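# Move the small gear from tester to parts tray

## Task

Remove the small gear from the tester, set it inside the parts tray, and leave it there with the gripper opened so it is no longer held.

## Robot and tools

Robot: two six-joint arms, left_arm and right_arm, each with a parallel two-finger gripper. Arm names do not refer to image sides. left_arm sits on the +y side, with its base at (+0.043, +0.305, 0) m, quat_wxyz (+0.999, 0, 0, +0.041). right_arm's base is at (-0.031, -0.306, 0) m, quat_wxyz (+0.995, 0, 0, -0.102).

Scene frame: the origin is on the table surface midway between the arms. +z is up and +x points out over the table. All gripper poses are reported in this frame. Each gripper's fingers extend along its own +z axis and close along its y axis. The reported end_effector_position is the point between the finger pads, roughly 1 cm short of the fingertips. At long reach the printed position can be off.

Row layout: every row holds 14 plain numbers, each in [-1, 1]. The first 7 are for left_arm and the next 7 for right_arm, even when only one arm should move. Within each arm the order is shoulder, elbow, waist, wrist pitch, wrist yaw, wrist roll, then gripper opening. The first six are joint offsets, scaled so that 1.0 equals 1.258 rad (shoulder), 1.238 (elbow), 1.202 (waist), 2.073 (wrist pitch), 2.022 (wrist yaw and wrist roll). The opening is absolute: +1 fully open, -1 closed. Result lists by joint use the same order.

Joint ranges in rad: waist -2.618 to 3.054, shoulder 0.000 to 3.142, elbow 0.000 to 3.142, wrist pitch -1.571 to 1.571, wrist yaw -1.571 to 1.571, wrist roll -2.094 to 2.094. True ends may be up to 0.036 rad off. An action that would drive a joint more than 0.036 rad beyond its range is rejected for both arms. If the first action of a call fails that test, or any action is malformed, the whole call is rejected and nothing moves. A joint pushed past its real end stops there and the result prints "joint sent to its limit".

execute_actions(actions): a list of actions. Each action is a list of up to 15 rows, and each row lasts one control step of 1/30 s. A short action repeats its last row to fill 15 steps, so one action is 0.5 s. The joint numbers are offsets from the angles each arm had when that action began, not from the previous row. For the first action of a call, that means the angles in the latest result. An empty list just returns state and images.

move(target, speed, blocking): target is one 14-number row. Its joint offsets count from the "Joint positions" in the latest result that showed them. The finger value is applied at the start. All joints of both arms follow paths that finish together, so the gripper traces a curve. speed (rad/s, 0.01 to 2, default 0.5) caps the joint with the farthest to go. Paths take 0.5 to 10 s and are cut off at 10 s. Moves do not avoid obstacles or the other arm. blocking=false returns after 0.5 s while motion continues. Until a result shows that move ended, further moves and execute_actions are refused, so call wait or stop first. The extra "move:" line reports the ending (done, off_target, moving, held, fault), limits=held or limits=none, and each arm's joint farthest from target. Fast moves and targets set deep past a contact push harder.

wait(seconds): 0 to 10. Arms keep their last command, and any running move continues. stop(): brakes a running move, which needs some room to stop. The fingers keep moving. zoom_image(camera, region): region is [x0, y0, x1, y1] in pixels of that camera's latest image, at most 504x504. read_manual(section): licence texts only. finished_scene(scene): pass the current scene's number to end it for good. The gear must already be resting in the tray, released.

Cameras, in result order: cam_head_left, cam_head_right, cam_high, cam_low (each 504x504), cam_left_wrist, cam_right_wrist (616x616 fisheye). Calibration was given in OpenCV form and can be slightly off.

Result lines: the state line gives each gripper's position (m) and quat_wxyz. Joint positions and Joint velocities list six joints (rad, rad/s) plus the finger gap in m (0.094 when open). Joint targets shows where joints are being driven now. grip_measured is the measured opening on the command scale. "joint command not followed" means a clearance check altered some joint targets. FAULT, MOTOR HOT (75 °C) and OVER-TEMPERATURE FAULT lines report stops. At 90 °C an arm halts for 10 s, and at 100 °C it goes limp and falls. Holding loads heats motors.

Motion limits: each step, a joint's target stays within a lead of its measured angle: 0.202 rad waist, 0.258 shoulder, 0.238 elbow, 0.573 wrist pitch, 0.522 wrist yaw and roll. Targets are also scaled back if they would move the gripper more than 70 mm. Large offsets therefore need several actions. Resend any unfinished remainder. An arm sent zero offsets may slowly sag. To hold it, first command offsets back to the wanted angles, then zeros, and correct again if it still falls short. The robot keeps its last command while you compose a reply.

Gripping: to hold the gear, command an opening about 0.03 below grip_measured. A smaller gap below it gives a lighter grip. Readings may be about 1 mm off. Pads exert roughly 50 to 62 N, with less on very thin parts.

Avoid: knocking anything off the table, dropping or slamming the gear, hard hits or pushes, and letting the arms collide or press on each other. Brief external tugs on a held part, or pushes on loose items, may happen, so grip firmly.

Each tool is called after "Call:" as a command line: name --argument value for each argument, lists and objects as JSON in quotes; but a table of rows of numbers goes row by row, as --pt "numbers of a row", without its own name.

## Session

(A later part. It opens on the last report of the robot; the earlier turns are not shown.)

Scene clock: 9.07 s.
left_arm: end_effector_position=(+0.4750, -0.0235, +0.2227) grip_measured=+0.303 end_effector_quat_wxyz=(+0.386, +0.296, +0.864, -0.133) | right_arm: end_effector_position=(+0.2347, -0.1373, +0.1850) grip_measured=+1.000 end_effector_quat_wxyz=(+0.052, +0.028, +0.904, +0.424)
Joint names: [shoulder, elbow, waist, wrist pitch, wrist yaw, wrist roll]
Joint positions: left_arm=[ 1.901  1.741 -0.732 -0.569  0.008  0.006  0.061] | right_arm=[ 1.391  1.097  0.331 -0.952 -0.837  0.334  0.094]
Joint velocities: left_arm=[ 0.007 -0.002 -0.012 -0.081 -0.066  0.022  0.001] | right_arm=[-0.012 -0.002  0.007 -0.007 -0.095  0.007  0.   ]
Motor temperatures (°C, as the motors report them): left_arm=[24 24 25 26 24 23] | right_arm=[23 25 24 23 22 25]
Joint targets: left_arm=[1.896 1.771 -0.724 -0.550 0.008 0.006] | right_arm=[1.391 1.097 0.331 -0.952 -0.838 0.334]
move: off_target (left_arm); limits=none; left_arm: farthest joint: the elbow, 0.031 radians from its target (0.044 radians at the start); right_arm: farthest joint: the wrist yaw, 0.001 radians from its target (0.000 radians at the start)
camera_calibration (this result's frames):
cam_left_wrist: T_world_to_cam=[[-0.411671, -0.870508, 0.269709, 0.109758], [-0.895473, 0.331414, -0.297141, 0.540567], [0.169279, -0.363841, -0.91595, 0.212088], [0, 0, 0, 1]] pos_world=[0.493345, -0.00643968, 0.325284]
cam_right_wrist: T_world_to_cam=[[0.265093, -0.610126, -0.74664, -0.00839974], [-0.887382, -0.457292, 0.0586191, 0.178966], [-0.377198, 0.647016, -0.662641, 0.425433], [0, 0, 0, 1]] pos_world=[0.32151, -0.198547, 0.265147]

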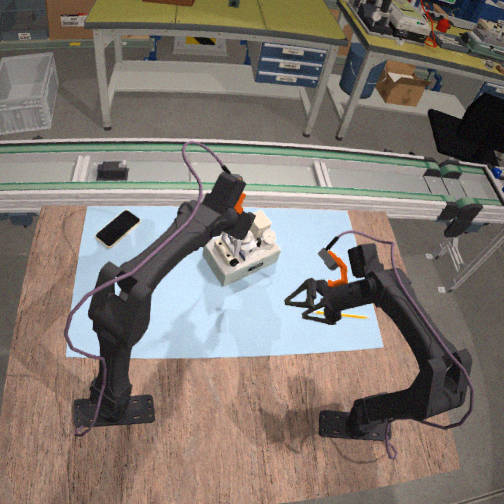

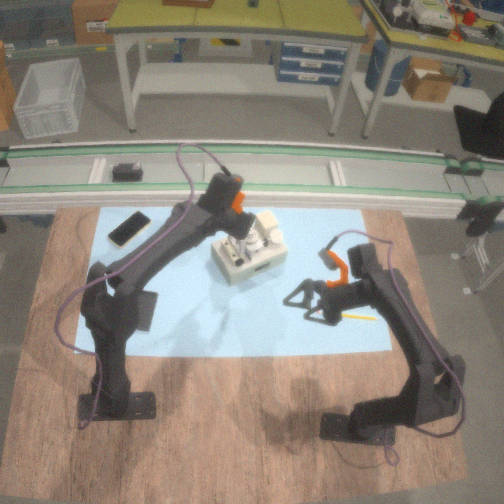

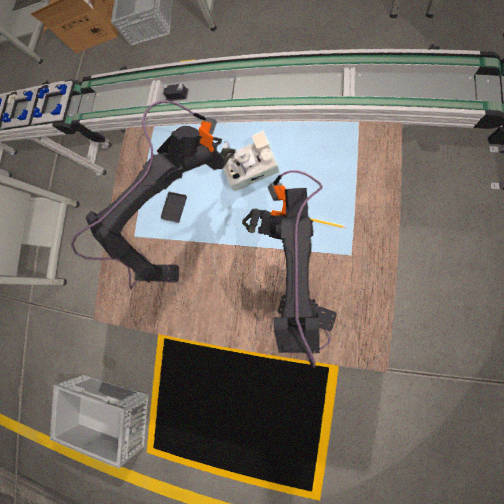

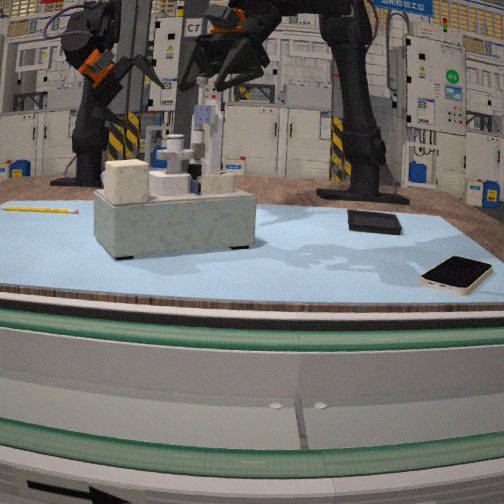

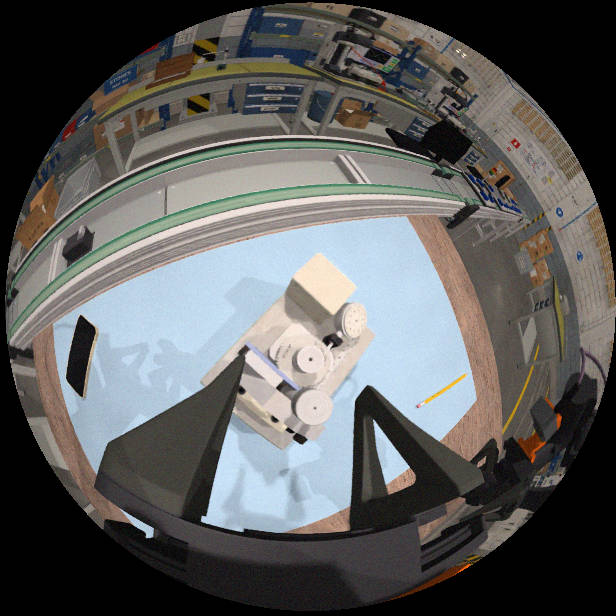

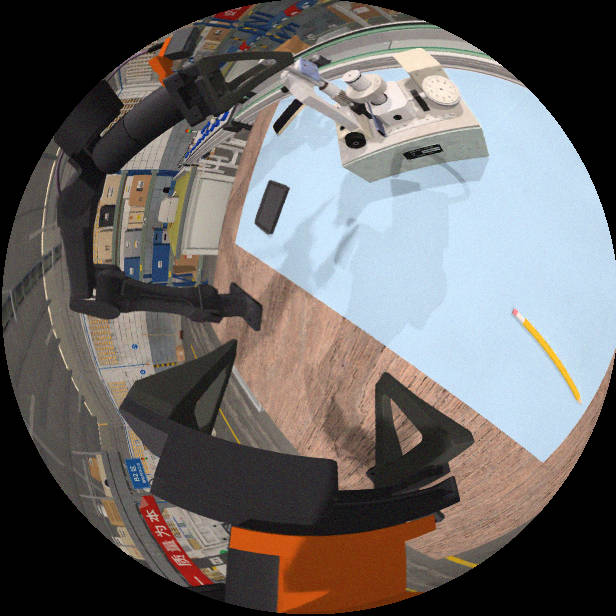

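Call:
move --target '[0.016,0,-0.008,0,0,0,0.3,0,0,0,0,0,0,1]' --speed 0.1

Call:
move --target '[0,0,0,0,0,0,-0.75,0,0,0,0,0,0,1]'

Call:
zoom_image --camera "cam_low" --region '[120, 0, 320, 200]'

Scene clock: 10.00 s.
left_arm: end_effector_position=(+0.4766, -0.0248, +0.2115) grip_measured=+0.303 end_effector_quat_wxyz=(+0.377, +0.297, +0.868, -0.129) | right_arm: end_effector_position=(+0.2348, -0.1374, +0.1849) grip_measured=+1.000 end_effector_quat_wxyz=(+0.052, +0.028, +0.904, +0.424)
Joint names: [shoulder, elbow, waist, wrist pitch, wrist yaw, wrist roll]
Joint positions: left_arm=[ 1.923  1.741 -0.732 -0.569  0.008  0.006  0.061] | right_arm=[ 1.391  1.097  0.331 -0.952 -0.836  0.334  0.094]
Joint velocities: left_arm=[-0.007 -0.002  0.012  0.007  0.007  0.051 -0.001] | right_arm=[-0.007  0.002 -0.012 -0.037 -0.051 -0.022  0.   ]
Motor temperatures (°C, as the motors report them): left_arm=[24 24 25 26 24 23] | right_arm=[23 25 24 23 22 25]
Joint targets: left_arm=[1.921 1.741 -0.741 -0.569 0.008 0.006] | right_arm=[1.391 1.097 0.331 -0.952 -0.837 0.334]
move: done; limits=none; left_arm: farthest joint: the waist, 0.010 radians from its target (0.010 radians at the start); right_arm: farthest joint: the wrist yaw, 0.001 radians from its target (0.000 radians at the start)
camera_calibration (this result's frames):
cam_left_wrist: T_world_to_cam=[[-0.40712, -0.873966, 0.265399, 0.111013], [-0.900361, 0.335128, -0.27756, 0.537443], [0.153636, -0.351955, -0.923322, 0.210412], [0, 0, 0, 1]] pos_world=[0.496761, -0.00903547, 0.313988]
cam_right_wrist: T_world_to_cam=[[0.265013, -0.610726, -0.746178, -0.00868438], [-0.887499, -0.457034, 0.0588661, 0.178988], [-0.37698, 0.646632, -0.663139, 0.42543], [0, 0, 0, 1]] pos_world=[0.321532, -0.198597, 0.265103]

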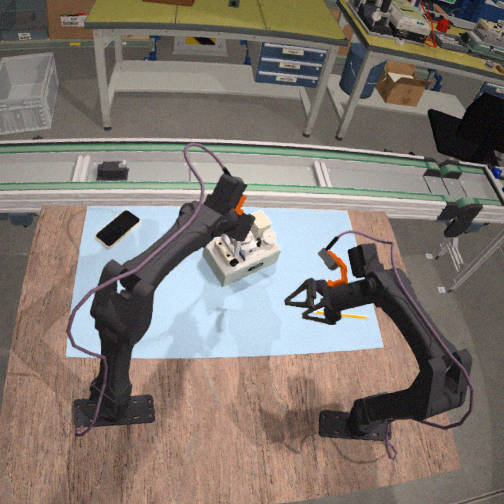

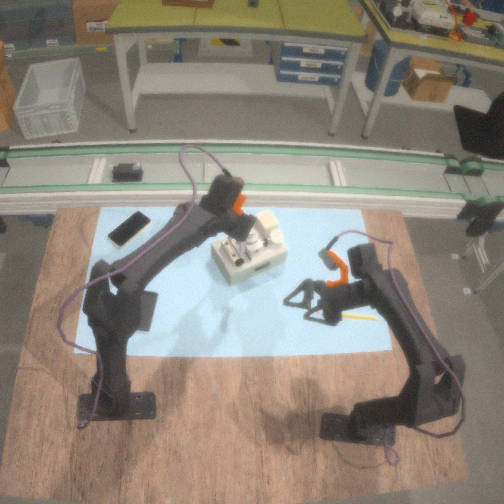

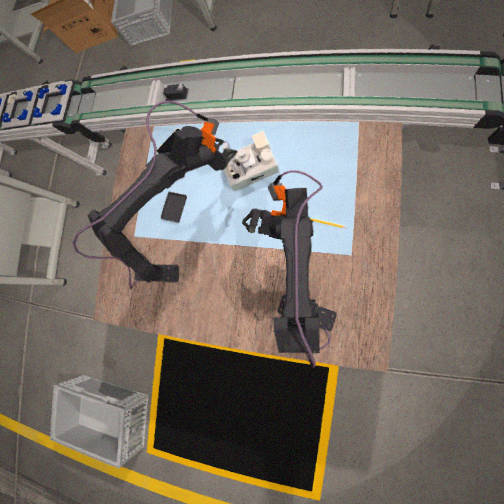

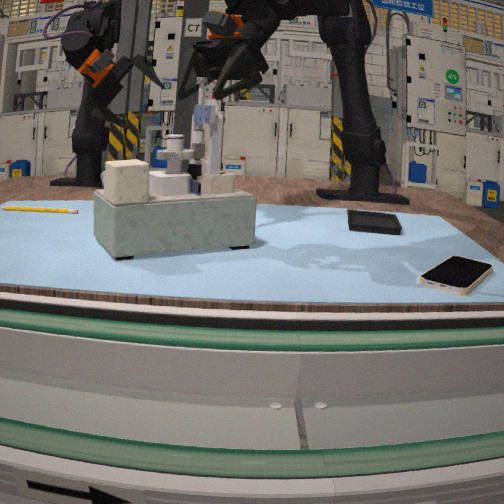

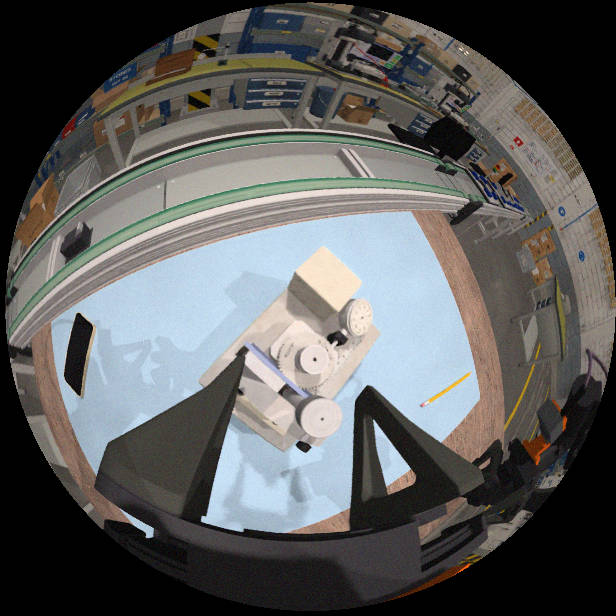

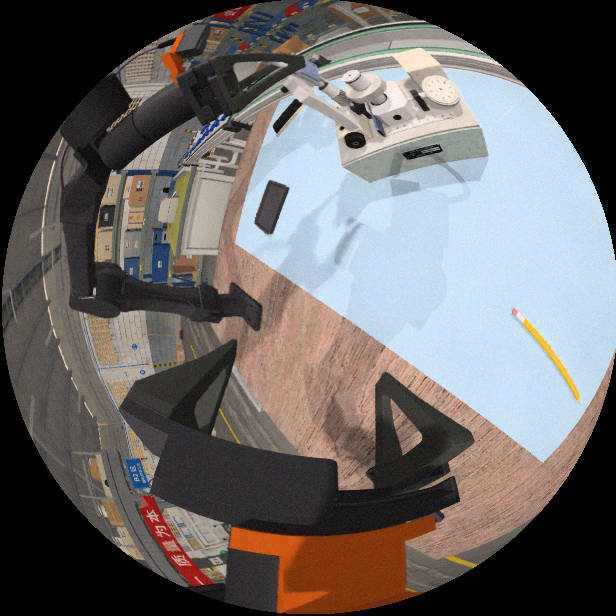

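Scene clock: 10.50 s.
left_arm: end_effector_position=(+0.4755, -0.0263, +0.2115) grip_measured=-0.713 end_effector_quat_wxyz=(+0.376, +0.299, +0.867, -0.132) | right_arm: end_effector_position=(+0.2348, -0.1375, +0.1848) grip_measured=+1.000 end_effector_quat_wxyz=(+0.052, +0.028, +0.904, +0.423)
Joint names: [shoulder, elbow, waist, wrist pitch, wrist yaw, wrist roll]
Joint positions: left_arm=[ 1.923  1.741 -0.733 -0.569  0.014  0.006  0.014] | right_arm=[ 1.391  1.097  0.331 -0.952 -0.835  0.334  0.094]
Joint velocities: left_arm=[ 0.002 -0.007  0.002 -0.007 -0.022 -0.051 -0.   ] | right_arm=[-0.017 -0.002 -0.012 -0.022  0.022 -0.022  0.   ]
Motor temperatures (°C, as the motors report them): left_arm=[25 24 25 26 24 23] | right_arm=[23 25 24 23 22 25]
Joint targets: left_arm=[1.923 1.741 -0.732 -0.569 0.008 0.006] | right_arm=[1.391 1.097 0.331 -0.952 -0.836 0.334]
move: done; limits=none; left_arm: farthest joint: the wrist yaw, 0.006 radians from its target (0.000 radians at the start); right_arm: farthest joint: the wrist yaw, 0.001 radians from its target (0.000 radians at the start)
camera_calibration (this result's frames):
cam_left_wrist: T_world_to_cam=[[-0.411668, -0.870629, 0.269323, 0.110626], [-0.899039, 0.339597, -0.276409, 0.536147], [0.149188, -0.355921, -0.922531, 0.211907], [0, 0, 0, 1]] pos_world=[0.495945, -0.0103381, 0.313893]
cam_right_wrist: T_world_to_cam=[[0.264892, -0.611626, -0.745484, -0.00911132], [-0.887674, -0.456647, 0.0592362, 0.179021], [-0.376654, 0.646055, -0.663886, 0.425426], [0, 0, 0, 1]] pos_world=[0.321563, -0.198672, 0.265037]

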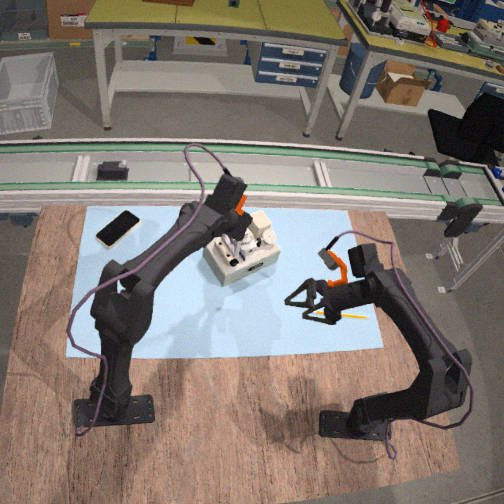

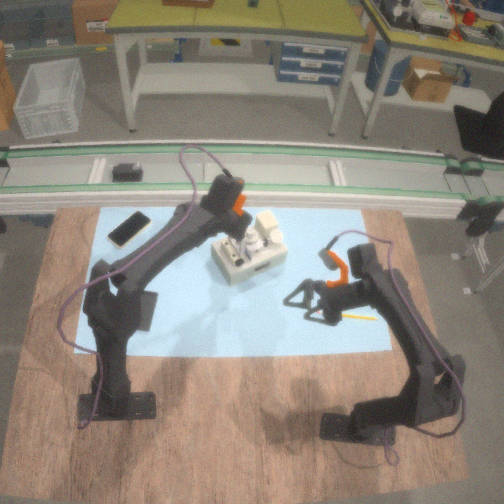

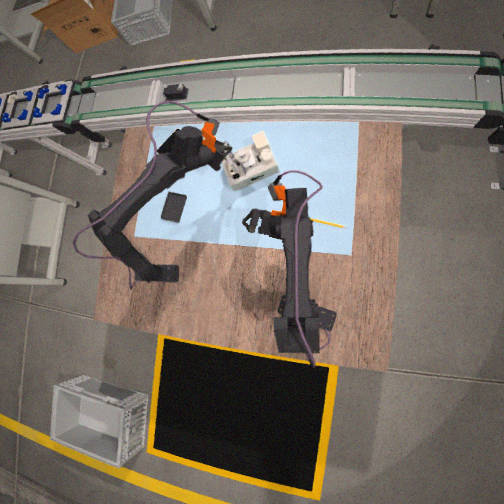

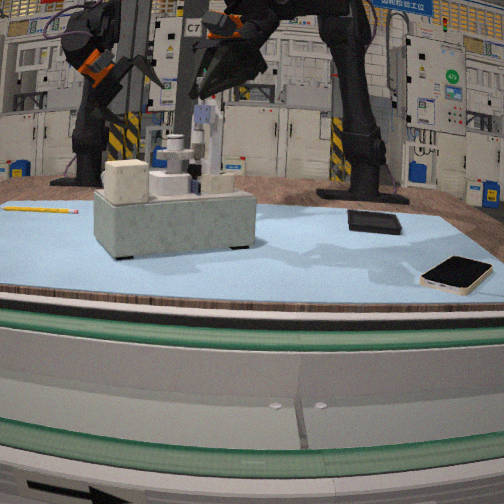

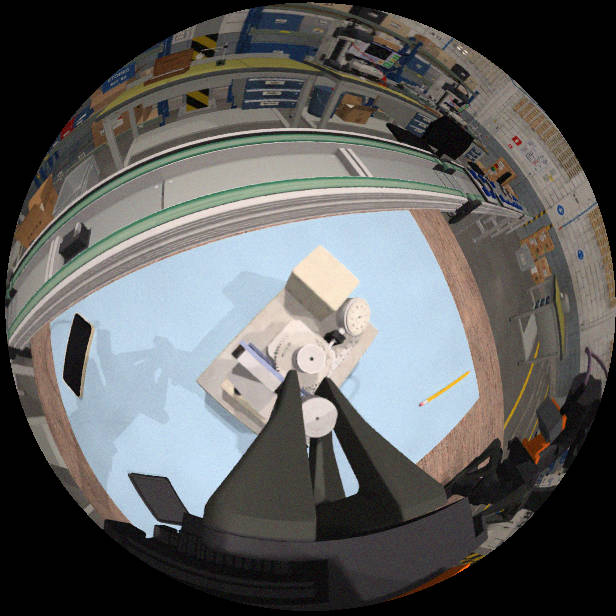

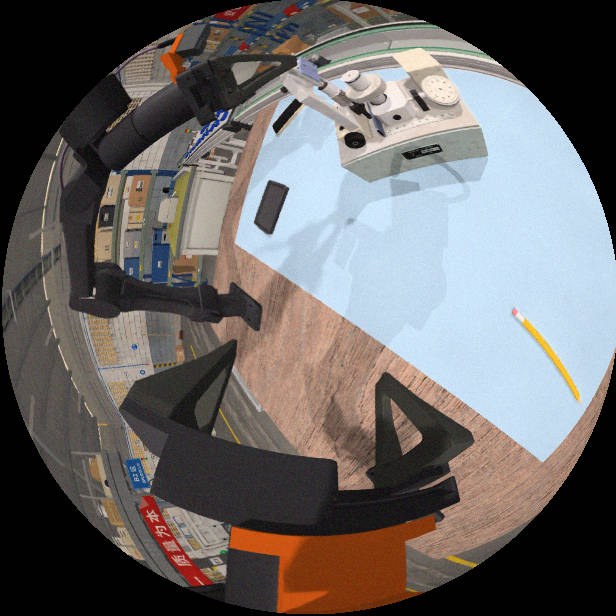

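Region (120, 0, 320, 200) of cam_low's 504x504 image, scaled by 2.520, with more detail than that image has.

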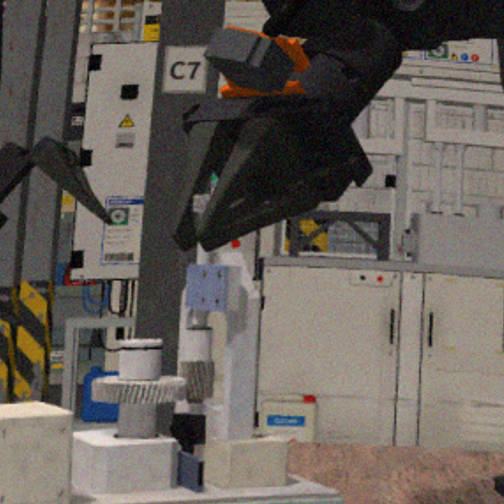

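Gripped (14 mm). Lift ~2 cm.

Call:
move --target '[-0.02,0.03,0,0,0,0,-0.78,0,0,0,0,0,0,1]' --speed 0.05

Call:
zoom_image --camera "cam_low" --region '[120, 0, 320, 200]'

Scene clock: 11.53 s.
left_arm: end_effector_position=(+0.4755, -0.0263, +0.2115) grip_measured=-0.713 end_effector_quat_wxyz=(+0.376, +0.299, +0.867, -0.132) | right_arm: end_effector_position=(+0.2349, -0.1376, +0.1847) grip_measured=+1.000 end_effector_quat_wxyz=(+0.052, +0.028, +0.904, +0.423)
Joint names: [shoulder, elbow, waist, wrist pitch, wrist yaw, wrist roll]
Joint positions: left_arm=[ 1.923  1.741 -0.733 -0.569  0.014  0.006  0.014] | right_arm=[ 1.391  1.097  0.331 -0.952 -0.834  0.334  0.094]
Joint velocities: left_arm=[ 0.002  0.002 -0.012 -0.037  0.022  0.007 -0.001] | right_arm=[ 0.002  0.017  0.012 -0.007 -0.007  0.007  0.   ]
Motor temperatures (°C, as the motors report them): left_arm=[25 25 25 26 24 23] | right_arm=[23 25 24 23 22 25]
Joint targets: left_arm=[1.897 1.778 -0.733 -0.569 0.014 0.006] | right_arm=[1.391 1.097 0.331 -0.952 -0.835 0.334]
move: off_target (left_arm); limits=none; left_arm: farthest joint: the elbow, 0.037 radians from its target (0.037 radians at the start); right_arm: farthest joint: the wrist yaw, 0.001 radians from its target (0.000 radians at the start)
camera_calibration (this result's frames):
cam_left_wrist: T_world_to_cam=[[-0.411668, -0.870629, 0.269323, 0.110626], [-0.899039, 0.339597, -0.276409, 0.536147], [0.149188, -0.355921, -0.922531, 0.211907], [0, 0, 0, 1]] pos_world=[0.495945, -0.0103381, 0.313893]
cam_right_wrist: T_world_to_cam=[[0.264811, -0.612225, -0.745021, -0.00939594], [-0.88779, -0.456389, 0.0594827, 0.179043], [-0.376436, 0.64567, -0.664384, 0.425422], [0, 0, 0, 1]] pos_world=[0.321585, -0.198722, 0.264994]

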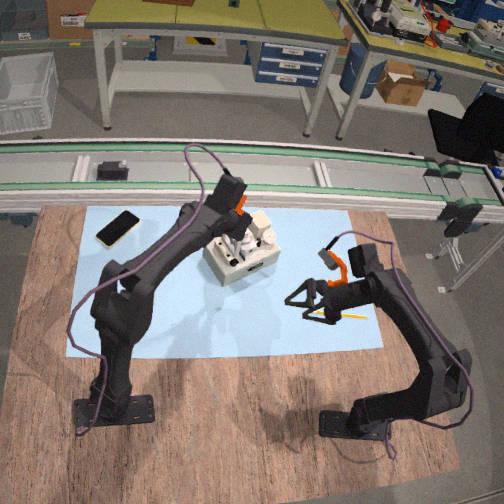

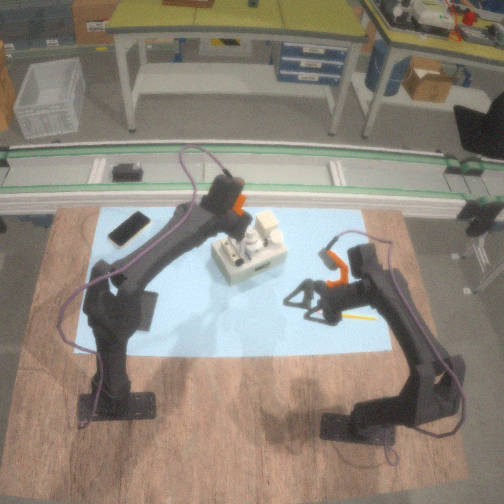

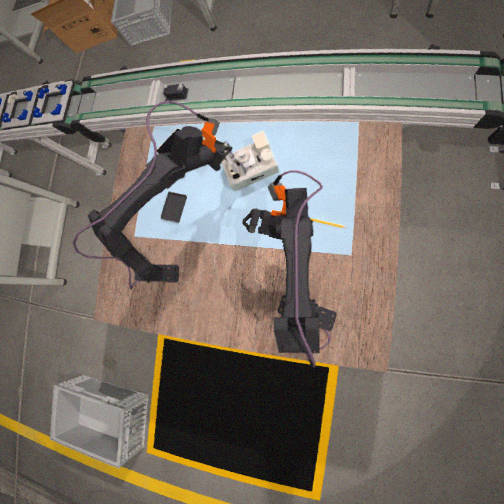

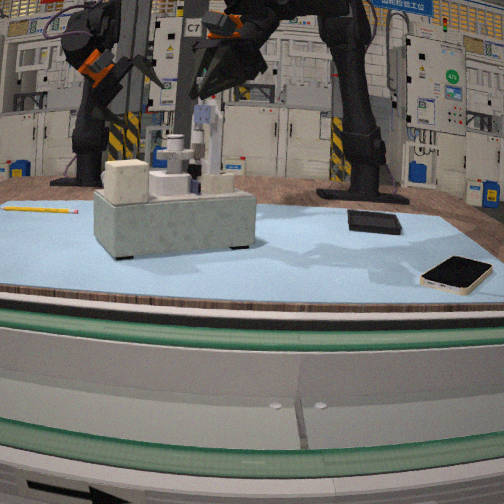

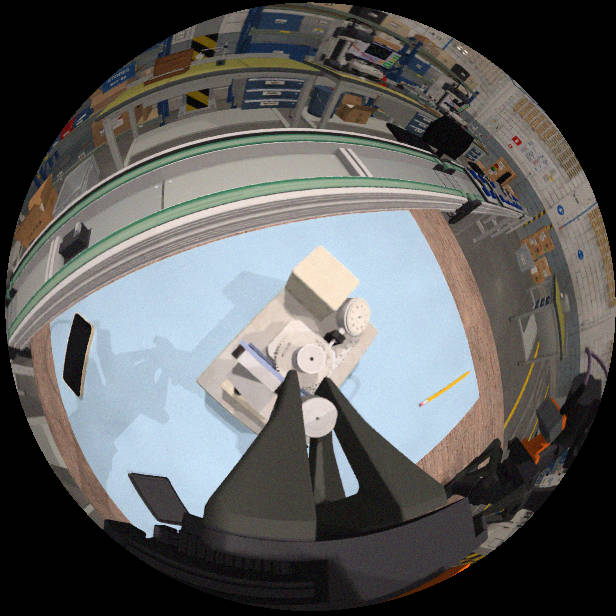

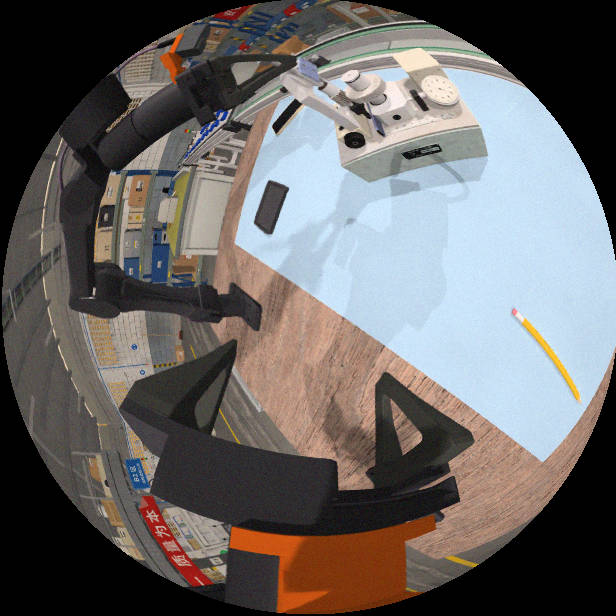

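Region (120, 0, 320, 200) of cam_low's 504x504 image, scaled by 2.520, with more detail than that image has.

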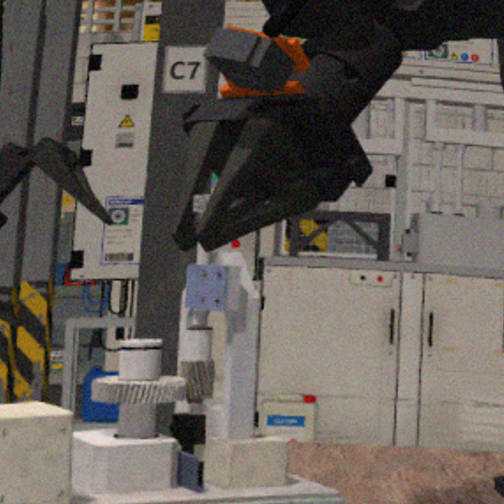

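Call:
move --target '[-0.06,0.09,0,0,0,0,-0.78,0,0,0,0,0,0,1]' --speed 0.08

Call:
zoom_image --camera "cam_low" --region '[120, 0, 320, 200]'

Scene clock: 13.30 s.
left_arm: end_effector_position=(+0.4755, -0.0263, +0.2243) grip_measured=-0.713 end_effector_quat_wxyz=(+0.378, +0.298, +0.866, -0.133) | right_arm: end_effector_position=(+0.2349, -0.1377, +0.1846) grip_measured=+1.000 end_effector_quat_wxyz=(+0.053, +0.028, +0.904, +0.423)
Joint names: [shoulder, elbow, waist, wrist pitch, wrist yaw, wrist roll]
Joint positions: left_arm=[ 1.923  1.787 -0.733 -0.61   0.014  0.006  0.014] | right_arm=[ 1.391  1.097  0.331 -0.952 -0.833  0.334  0.094]
Joint velocities: left_arm=[ 0.007 -0.012  0.002  0.007 -0.007 -0.081  0.001] | right_arm=[-0.007 -0.002 -0.002 -0.007  0.022  0.007  0.   ]
Motor temperatures (°C, as the motors report them): left_arm=[26 25 25 27 24 23] | right_arm=[23 25 24 23 22 25]
Joint targets: left_arm=[1.847 1.852 -0.733 -0.570 0.014 0.006] | right_arm=[1.391 1.097 0.331 -0.952 -0.834 0.334]
move: off_target (left_arm); limits=none; left_arm: farthest joint: the shoulder, 0.075 radians from its target (0.075 radians at the start); right_arm: farthest joint: the wrist yaw, 0.001 radians from its target (0.000 radians at the start)
camera_calibration (this result's frames):
cam_left_wrist: T_world_to_cam=[[-0.412897, -0.869692, 0.270465, 0.107544], [-0.89777, 0.338629, -0.281674, 0.540231], [0.153382, -0.359117, -0.920602, 0.221146], [0, 0, 0, 1]] pos_world=[0.495488, -0.00998998, 0.32667]
cam_right_wrist: T_world_to_cam=[[0.26473, -0.612823, -0.744557, -0.00968054], [-0.887906, -0.45613, 0.059729, 0.179065], [-0.376218, 0.645285, -0.664881, 0.425419], [0, 0, 0, 1]] pos_world=[0.321606, -0.198772, 0.26495]

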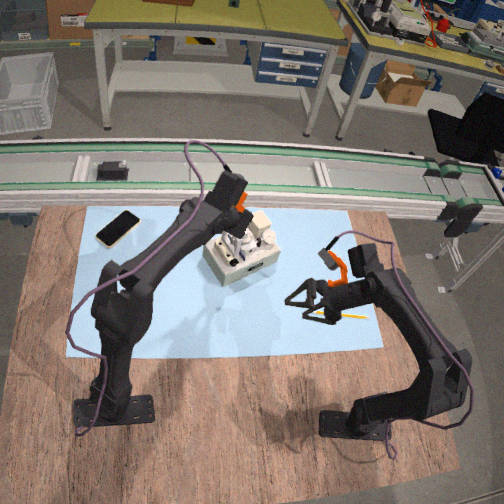

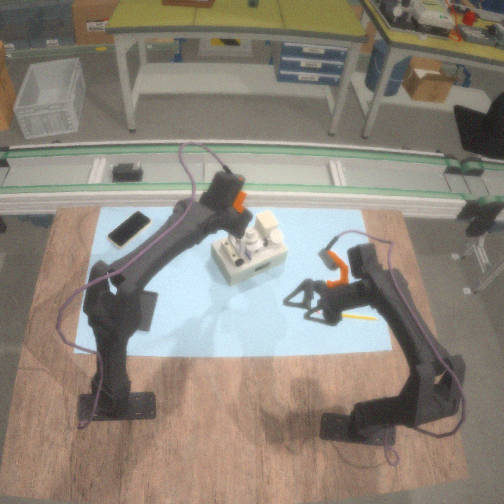

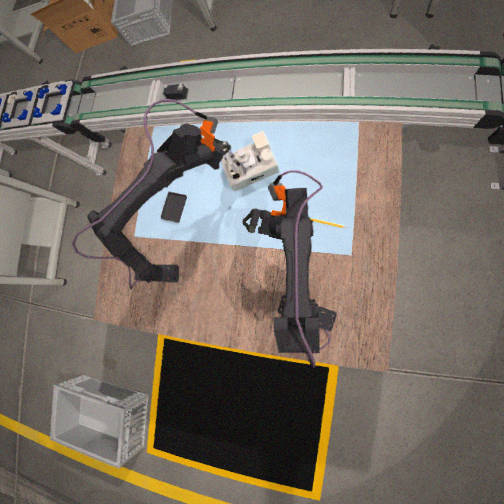

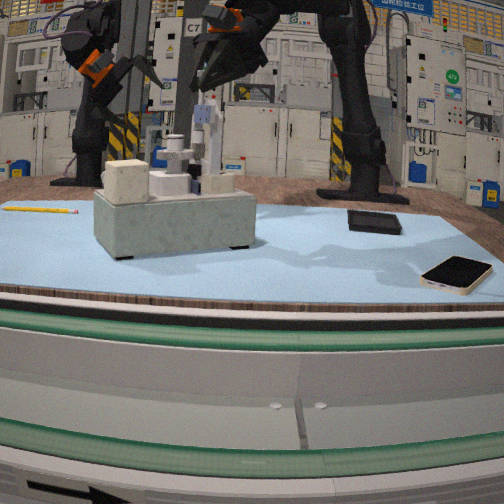

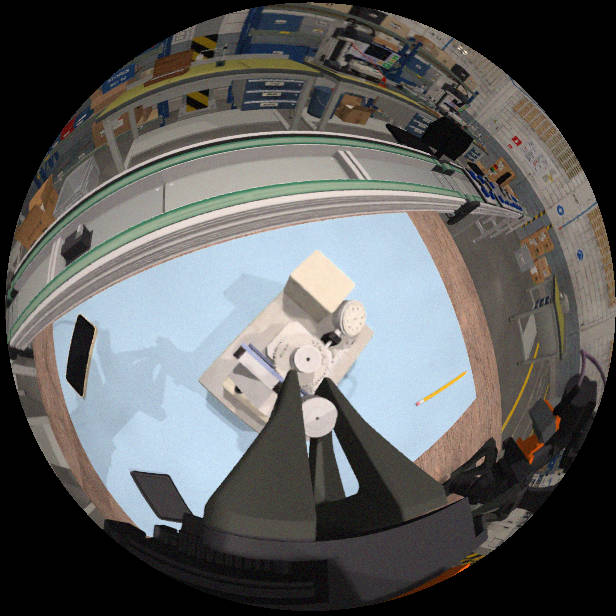

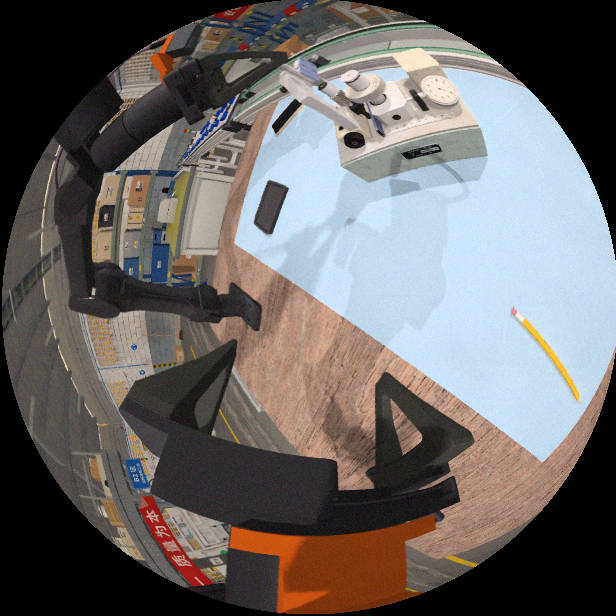

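Region (120, 0, 320, 200) of cam_low's 504x504 image, scaled by 2.520, with more detail than that image has.

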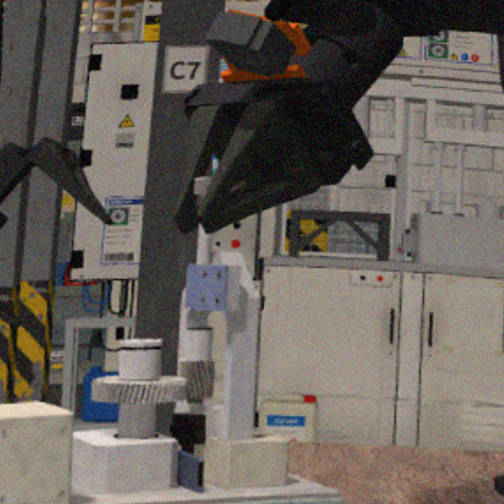

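Call:
move --target '[-0.06,0.052,0,0.02,0,0,-0.78,0.265,-0.2,0.312,0.754,0.412,-0.165,-0.3]' --speed 0.7

Call:
zoom_image --camera "cam_low" --region '[80, 40, 300, 240]'

Scene clock: 16.83 s.
left_arm: end_effector_position=(+0.4754, -0.0264, +0.2224) grip_measured=-0.713 end_effector_quat_wxyz=(+0.376, +0.299, +0.867, -0.133) | right_arm: end_effector_position=(+0.4106, -0.0651, +0.1650) grip_measured=-0.297 end_effector_quat_wxyz=(+0.584, -0.195, +0.773, +0.154)
Joint names: [shoulder, elbow, waist, wrist pitch, wrist yaw, wrist roll]
Joint positions: left_arm=[ 1.926  1.788 -0.733 -0.612  0.015  0.006  0.014] | right_arm=[ 1.72   0.854  0.698  0.592 -0.011  0.008  0.033]
Joint velocities: left_arm=[-0.017 -0.002  0.012 -0.022 -0.066 -0.022 -0.   ] | right_arm=[0.007 0.007 0.007 0.037 0.007 0.022 0.001]
Motor temperatures (°C, as the motors report them): left_arm=[28 26 25 27 24 23] | right_arm=[24 25 24 24 22 25]
Joint targets: left_arm=[1.847 1.852 -0.733 -0.569 0.014 0.006] | right_arm=[1.725 0.850 0.706 0.611 -0.000 0.000]
move: off_target (left_arm); limits=none; left_arm: farthest joint: the shoulder, 0.078 radians from its target (0.075 radians at the start); right_arm: farthest joint: the wrist pitch, 0.019 radians from its target (1.563 radians at the start)
camera_calibration (this result's frames):
cam_left_wrist: T_world_to_cam=[[-0.412233, -0.870163, 0.269966, 0.107703], [-0.898769, 0.339856, -0.276968, 0.53912], [0.149258, -0.356812, -0.922175, 0.221793], [0, 0, 0, 1]] pos_world=[0.495839, -0.0103658, 0.324775]
cam_right_wrist: T_world_to_cam=[[0.560269, -0.793268, 0.238377, -0.321537], [-0.493975, -0.551, -0.672598, 0.322288], [0.664896, 0.259084, -0.700563, -0.0151205], [0, 0, 0, 1]] pos_world=[0.349403, -0.0735673, 0.282824]

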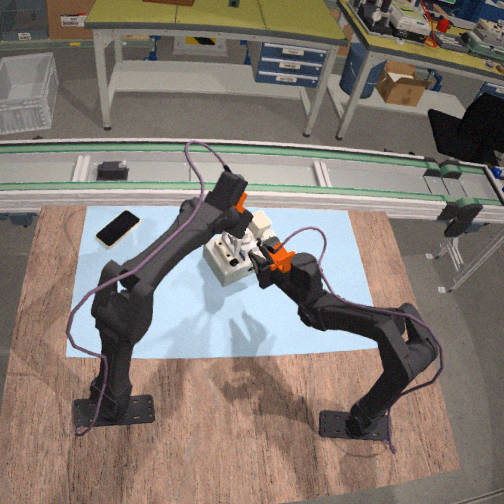

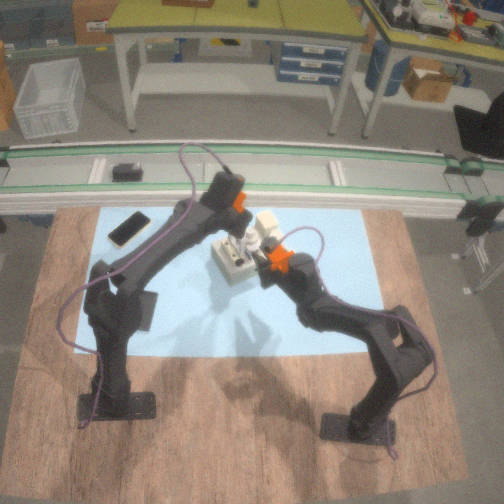

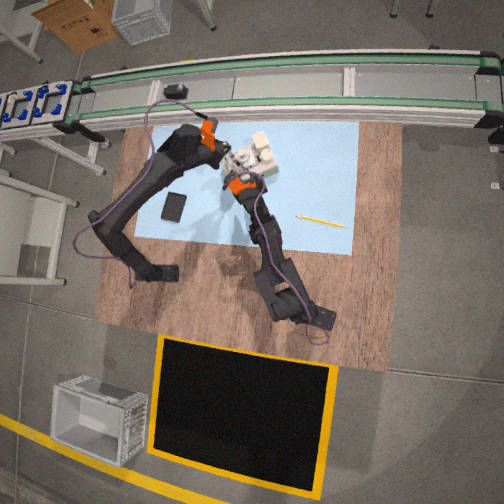

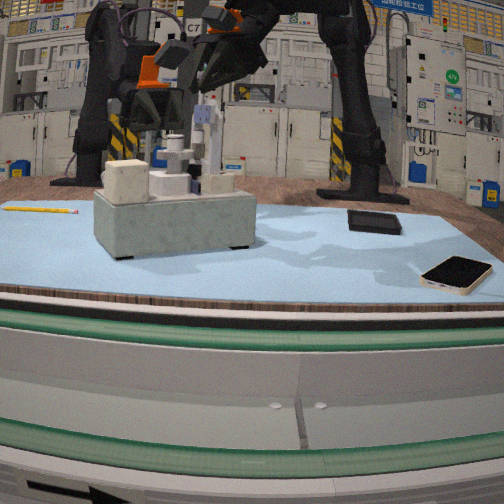

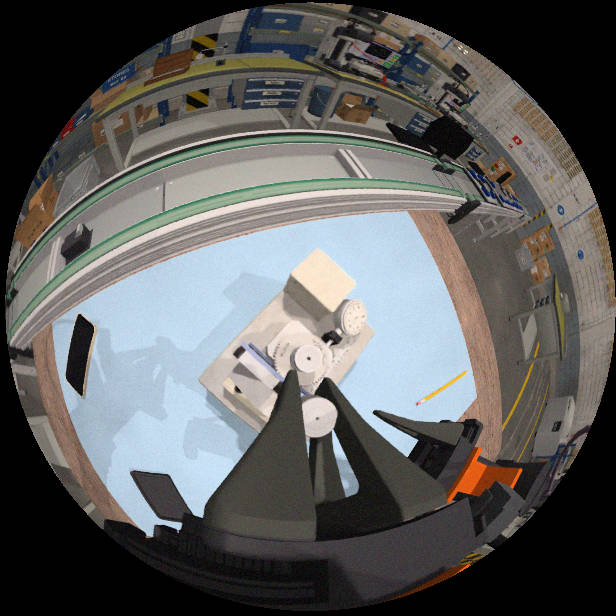

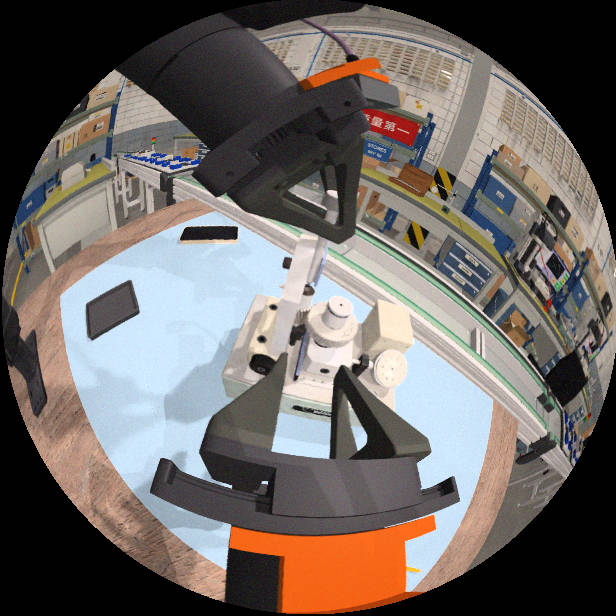

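Region (80, 40, 300, 240) of cam_low's 504x504 image, scaled by 2.291, with more detail than that image has; it fills the top 458 rows of this view, and the rest is white.

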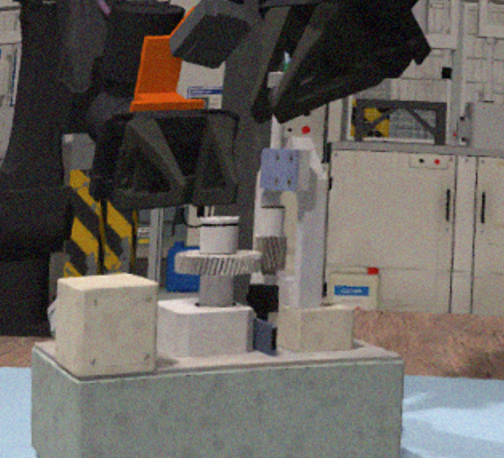

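Call:
move --target '[-0.06,0.052,0,0.02,0,0,-0.78,0.16,0.16,0.008,-0.03,0,0,-0.3]' --speed 0.12

Call:
zoom_image --camera "cam_low" --region '[80, 40, 300, 240]'

Call:
zoom_image --camera "cam_right_wrist" --region '[210, 180, 430, 400]'

Scene clock: 19.13 s.
left_arm: end_effector_position=(+0.4755, -0.0264, +0.2227) grip_measured=-0.713 end_effector_quat_wxyz=(+0.376, +0.299, +0.867, -0.133) | right_arm: end_effector_position=(+0.4415, -0.0484, +0.1319) grip_measured=-0.297 end_effector_quat_wxyz=(+0.553, -0.200, +0.795, +0.146)
Joint names: [shoulder, elbow, waist, wrist pitch, wrist yaw, wrist roll]
Joint positions: left_arm=[ 1.926  1.79  -0.733 -0.614  0.014  0.006  0.014] | right_arm=[ 1.891  1.007  0.698  0.531 -0.011  0.007  0.033]
Joint velocities: left_arm=[-0.002  0.007  0.002 -0.007  0.007 -0.051 -0.001] | right_arm=[-0.007  0.002 -0.007 -0.022 -0.007 -0.022 -0.   ]
Motor temperatures (°C, as the motors report them): left_arm=[29 27 25 27 24 23] | right_arm=[24 26 24 24 22 25]
Joint targets: left_arm=[1.850 1.852 -0.733 -0.571 0.015 0.006] | right_arm=[1.921 1.052 0.707 0.530 -0.011 0.007]
move: off_target (left_arm, right_arm); limits=none; left_arm: farthest joint: the shoulder, 0.076 radians from its target (0.075 radians at the start); right_arm: farthest joint: the elbow, 0.045 radians from its target (0.198 radians at the start)
camera_calibration (this result's frames):
cam_left_wrist: T_world_to_cam=[[-0.41195, -0.870396, 0.269644, 0.107616], [-0.898904, 0.339727, -0.276689, 0.539283], [0.149223, -0.356367, -0.922353, 0.222069], [0, 0, 0, 1]] pos_world=[0.495958, -0.0104026, 0.325022]
cam_right_wrist: T_world_to_cam=[[0.576947, -0.784179, 0.228462, -0.323356], [-0.538667, -0.575568, -0.615272, 0.335437], [0.613979, 0.231914, -0.754484, -0.0348176], [0, 0, 0, 1]] pos_world=[0.388625, -0.0524275, 0.25399]

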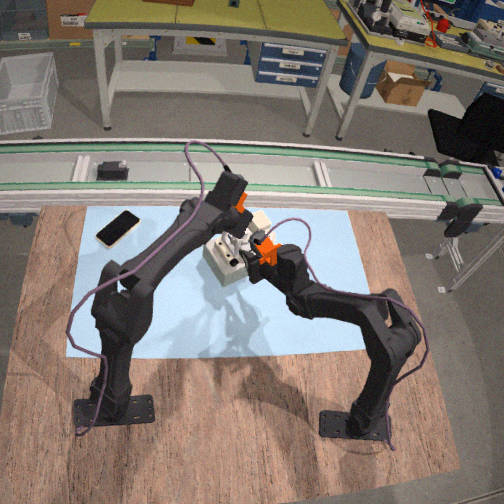

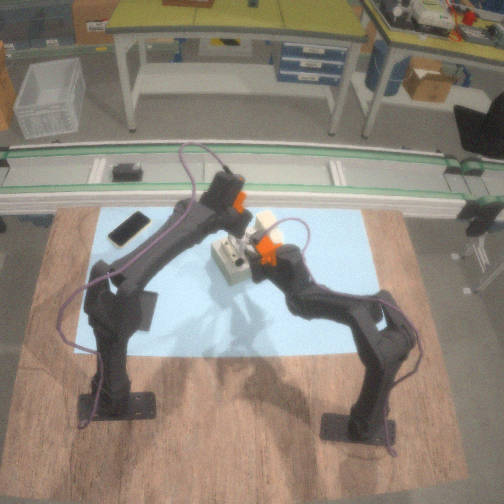

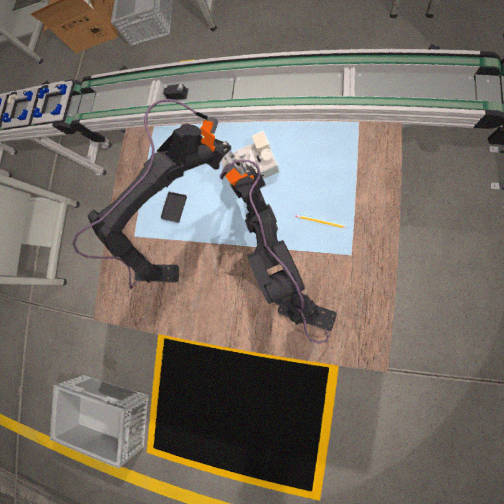

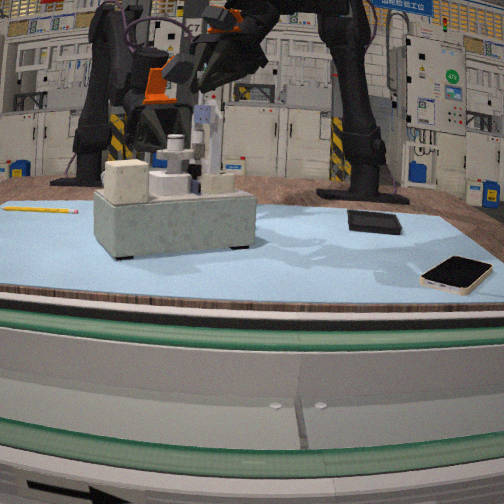

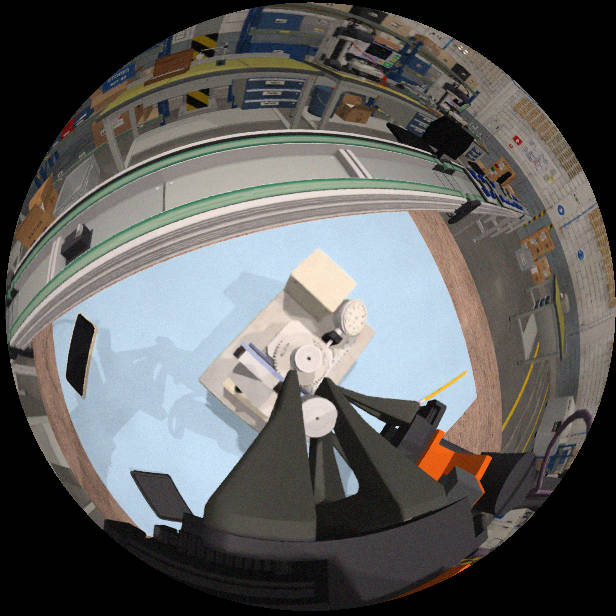

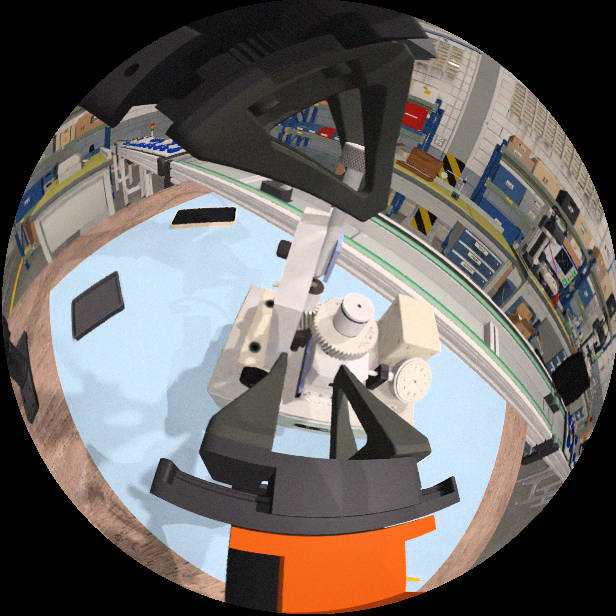

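Region (80, 40, 300, 240) of cam_low's 504x504 image, scaled by 2.291, with more detail than that image has; it fills the top 458 rows of this view, and the rest is white.

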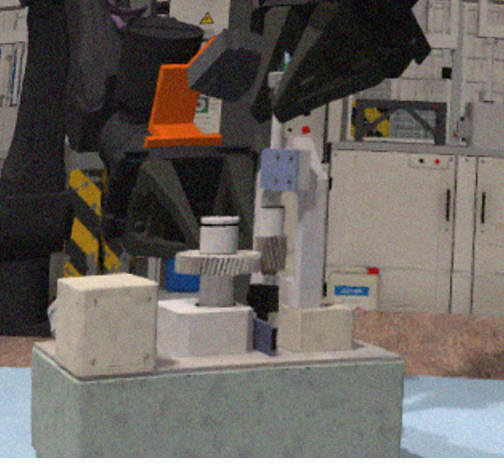

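Region (210, 180, 430, 400) of cam_right_wrist's 616x616 image, scaled by 2.291, with more detail than that image has.

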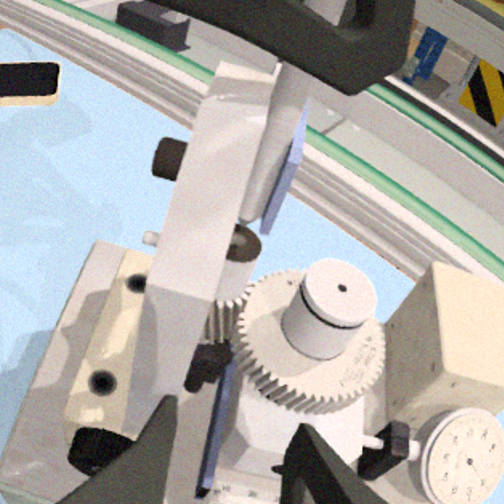

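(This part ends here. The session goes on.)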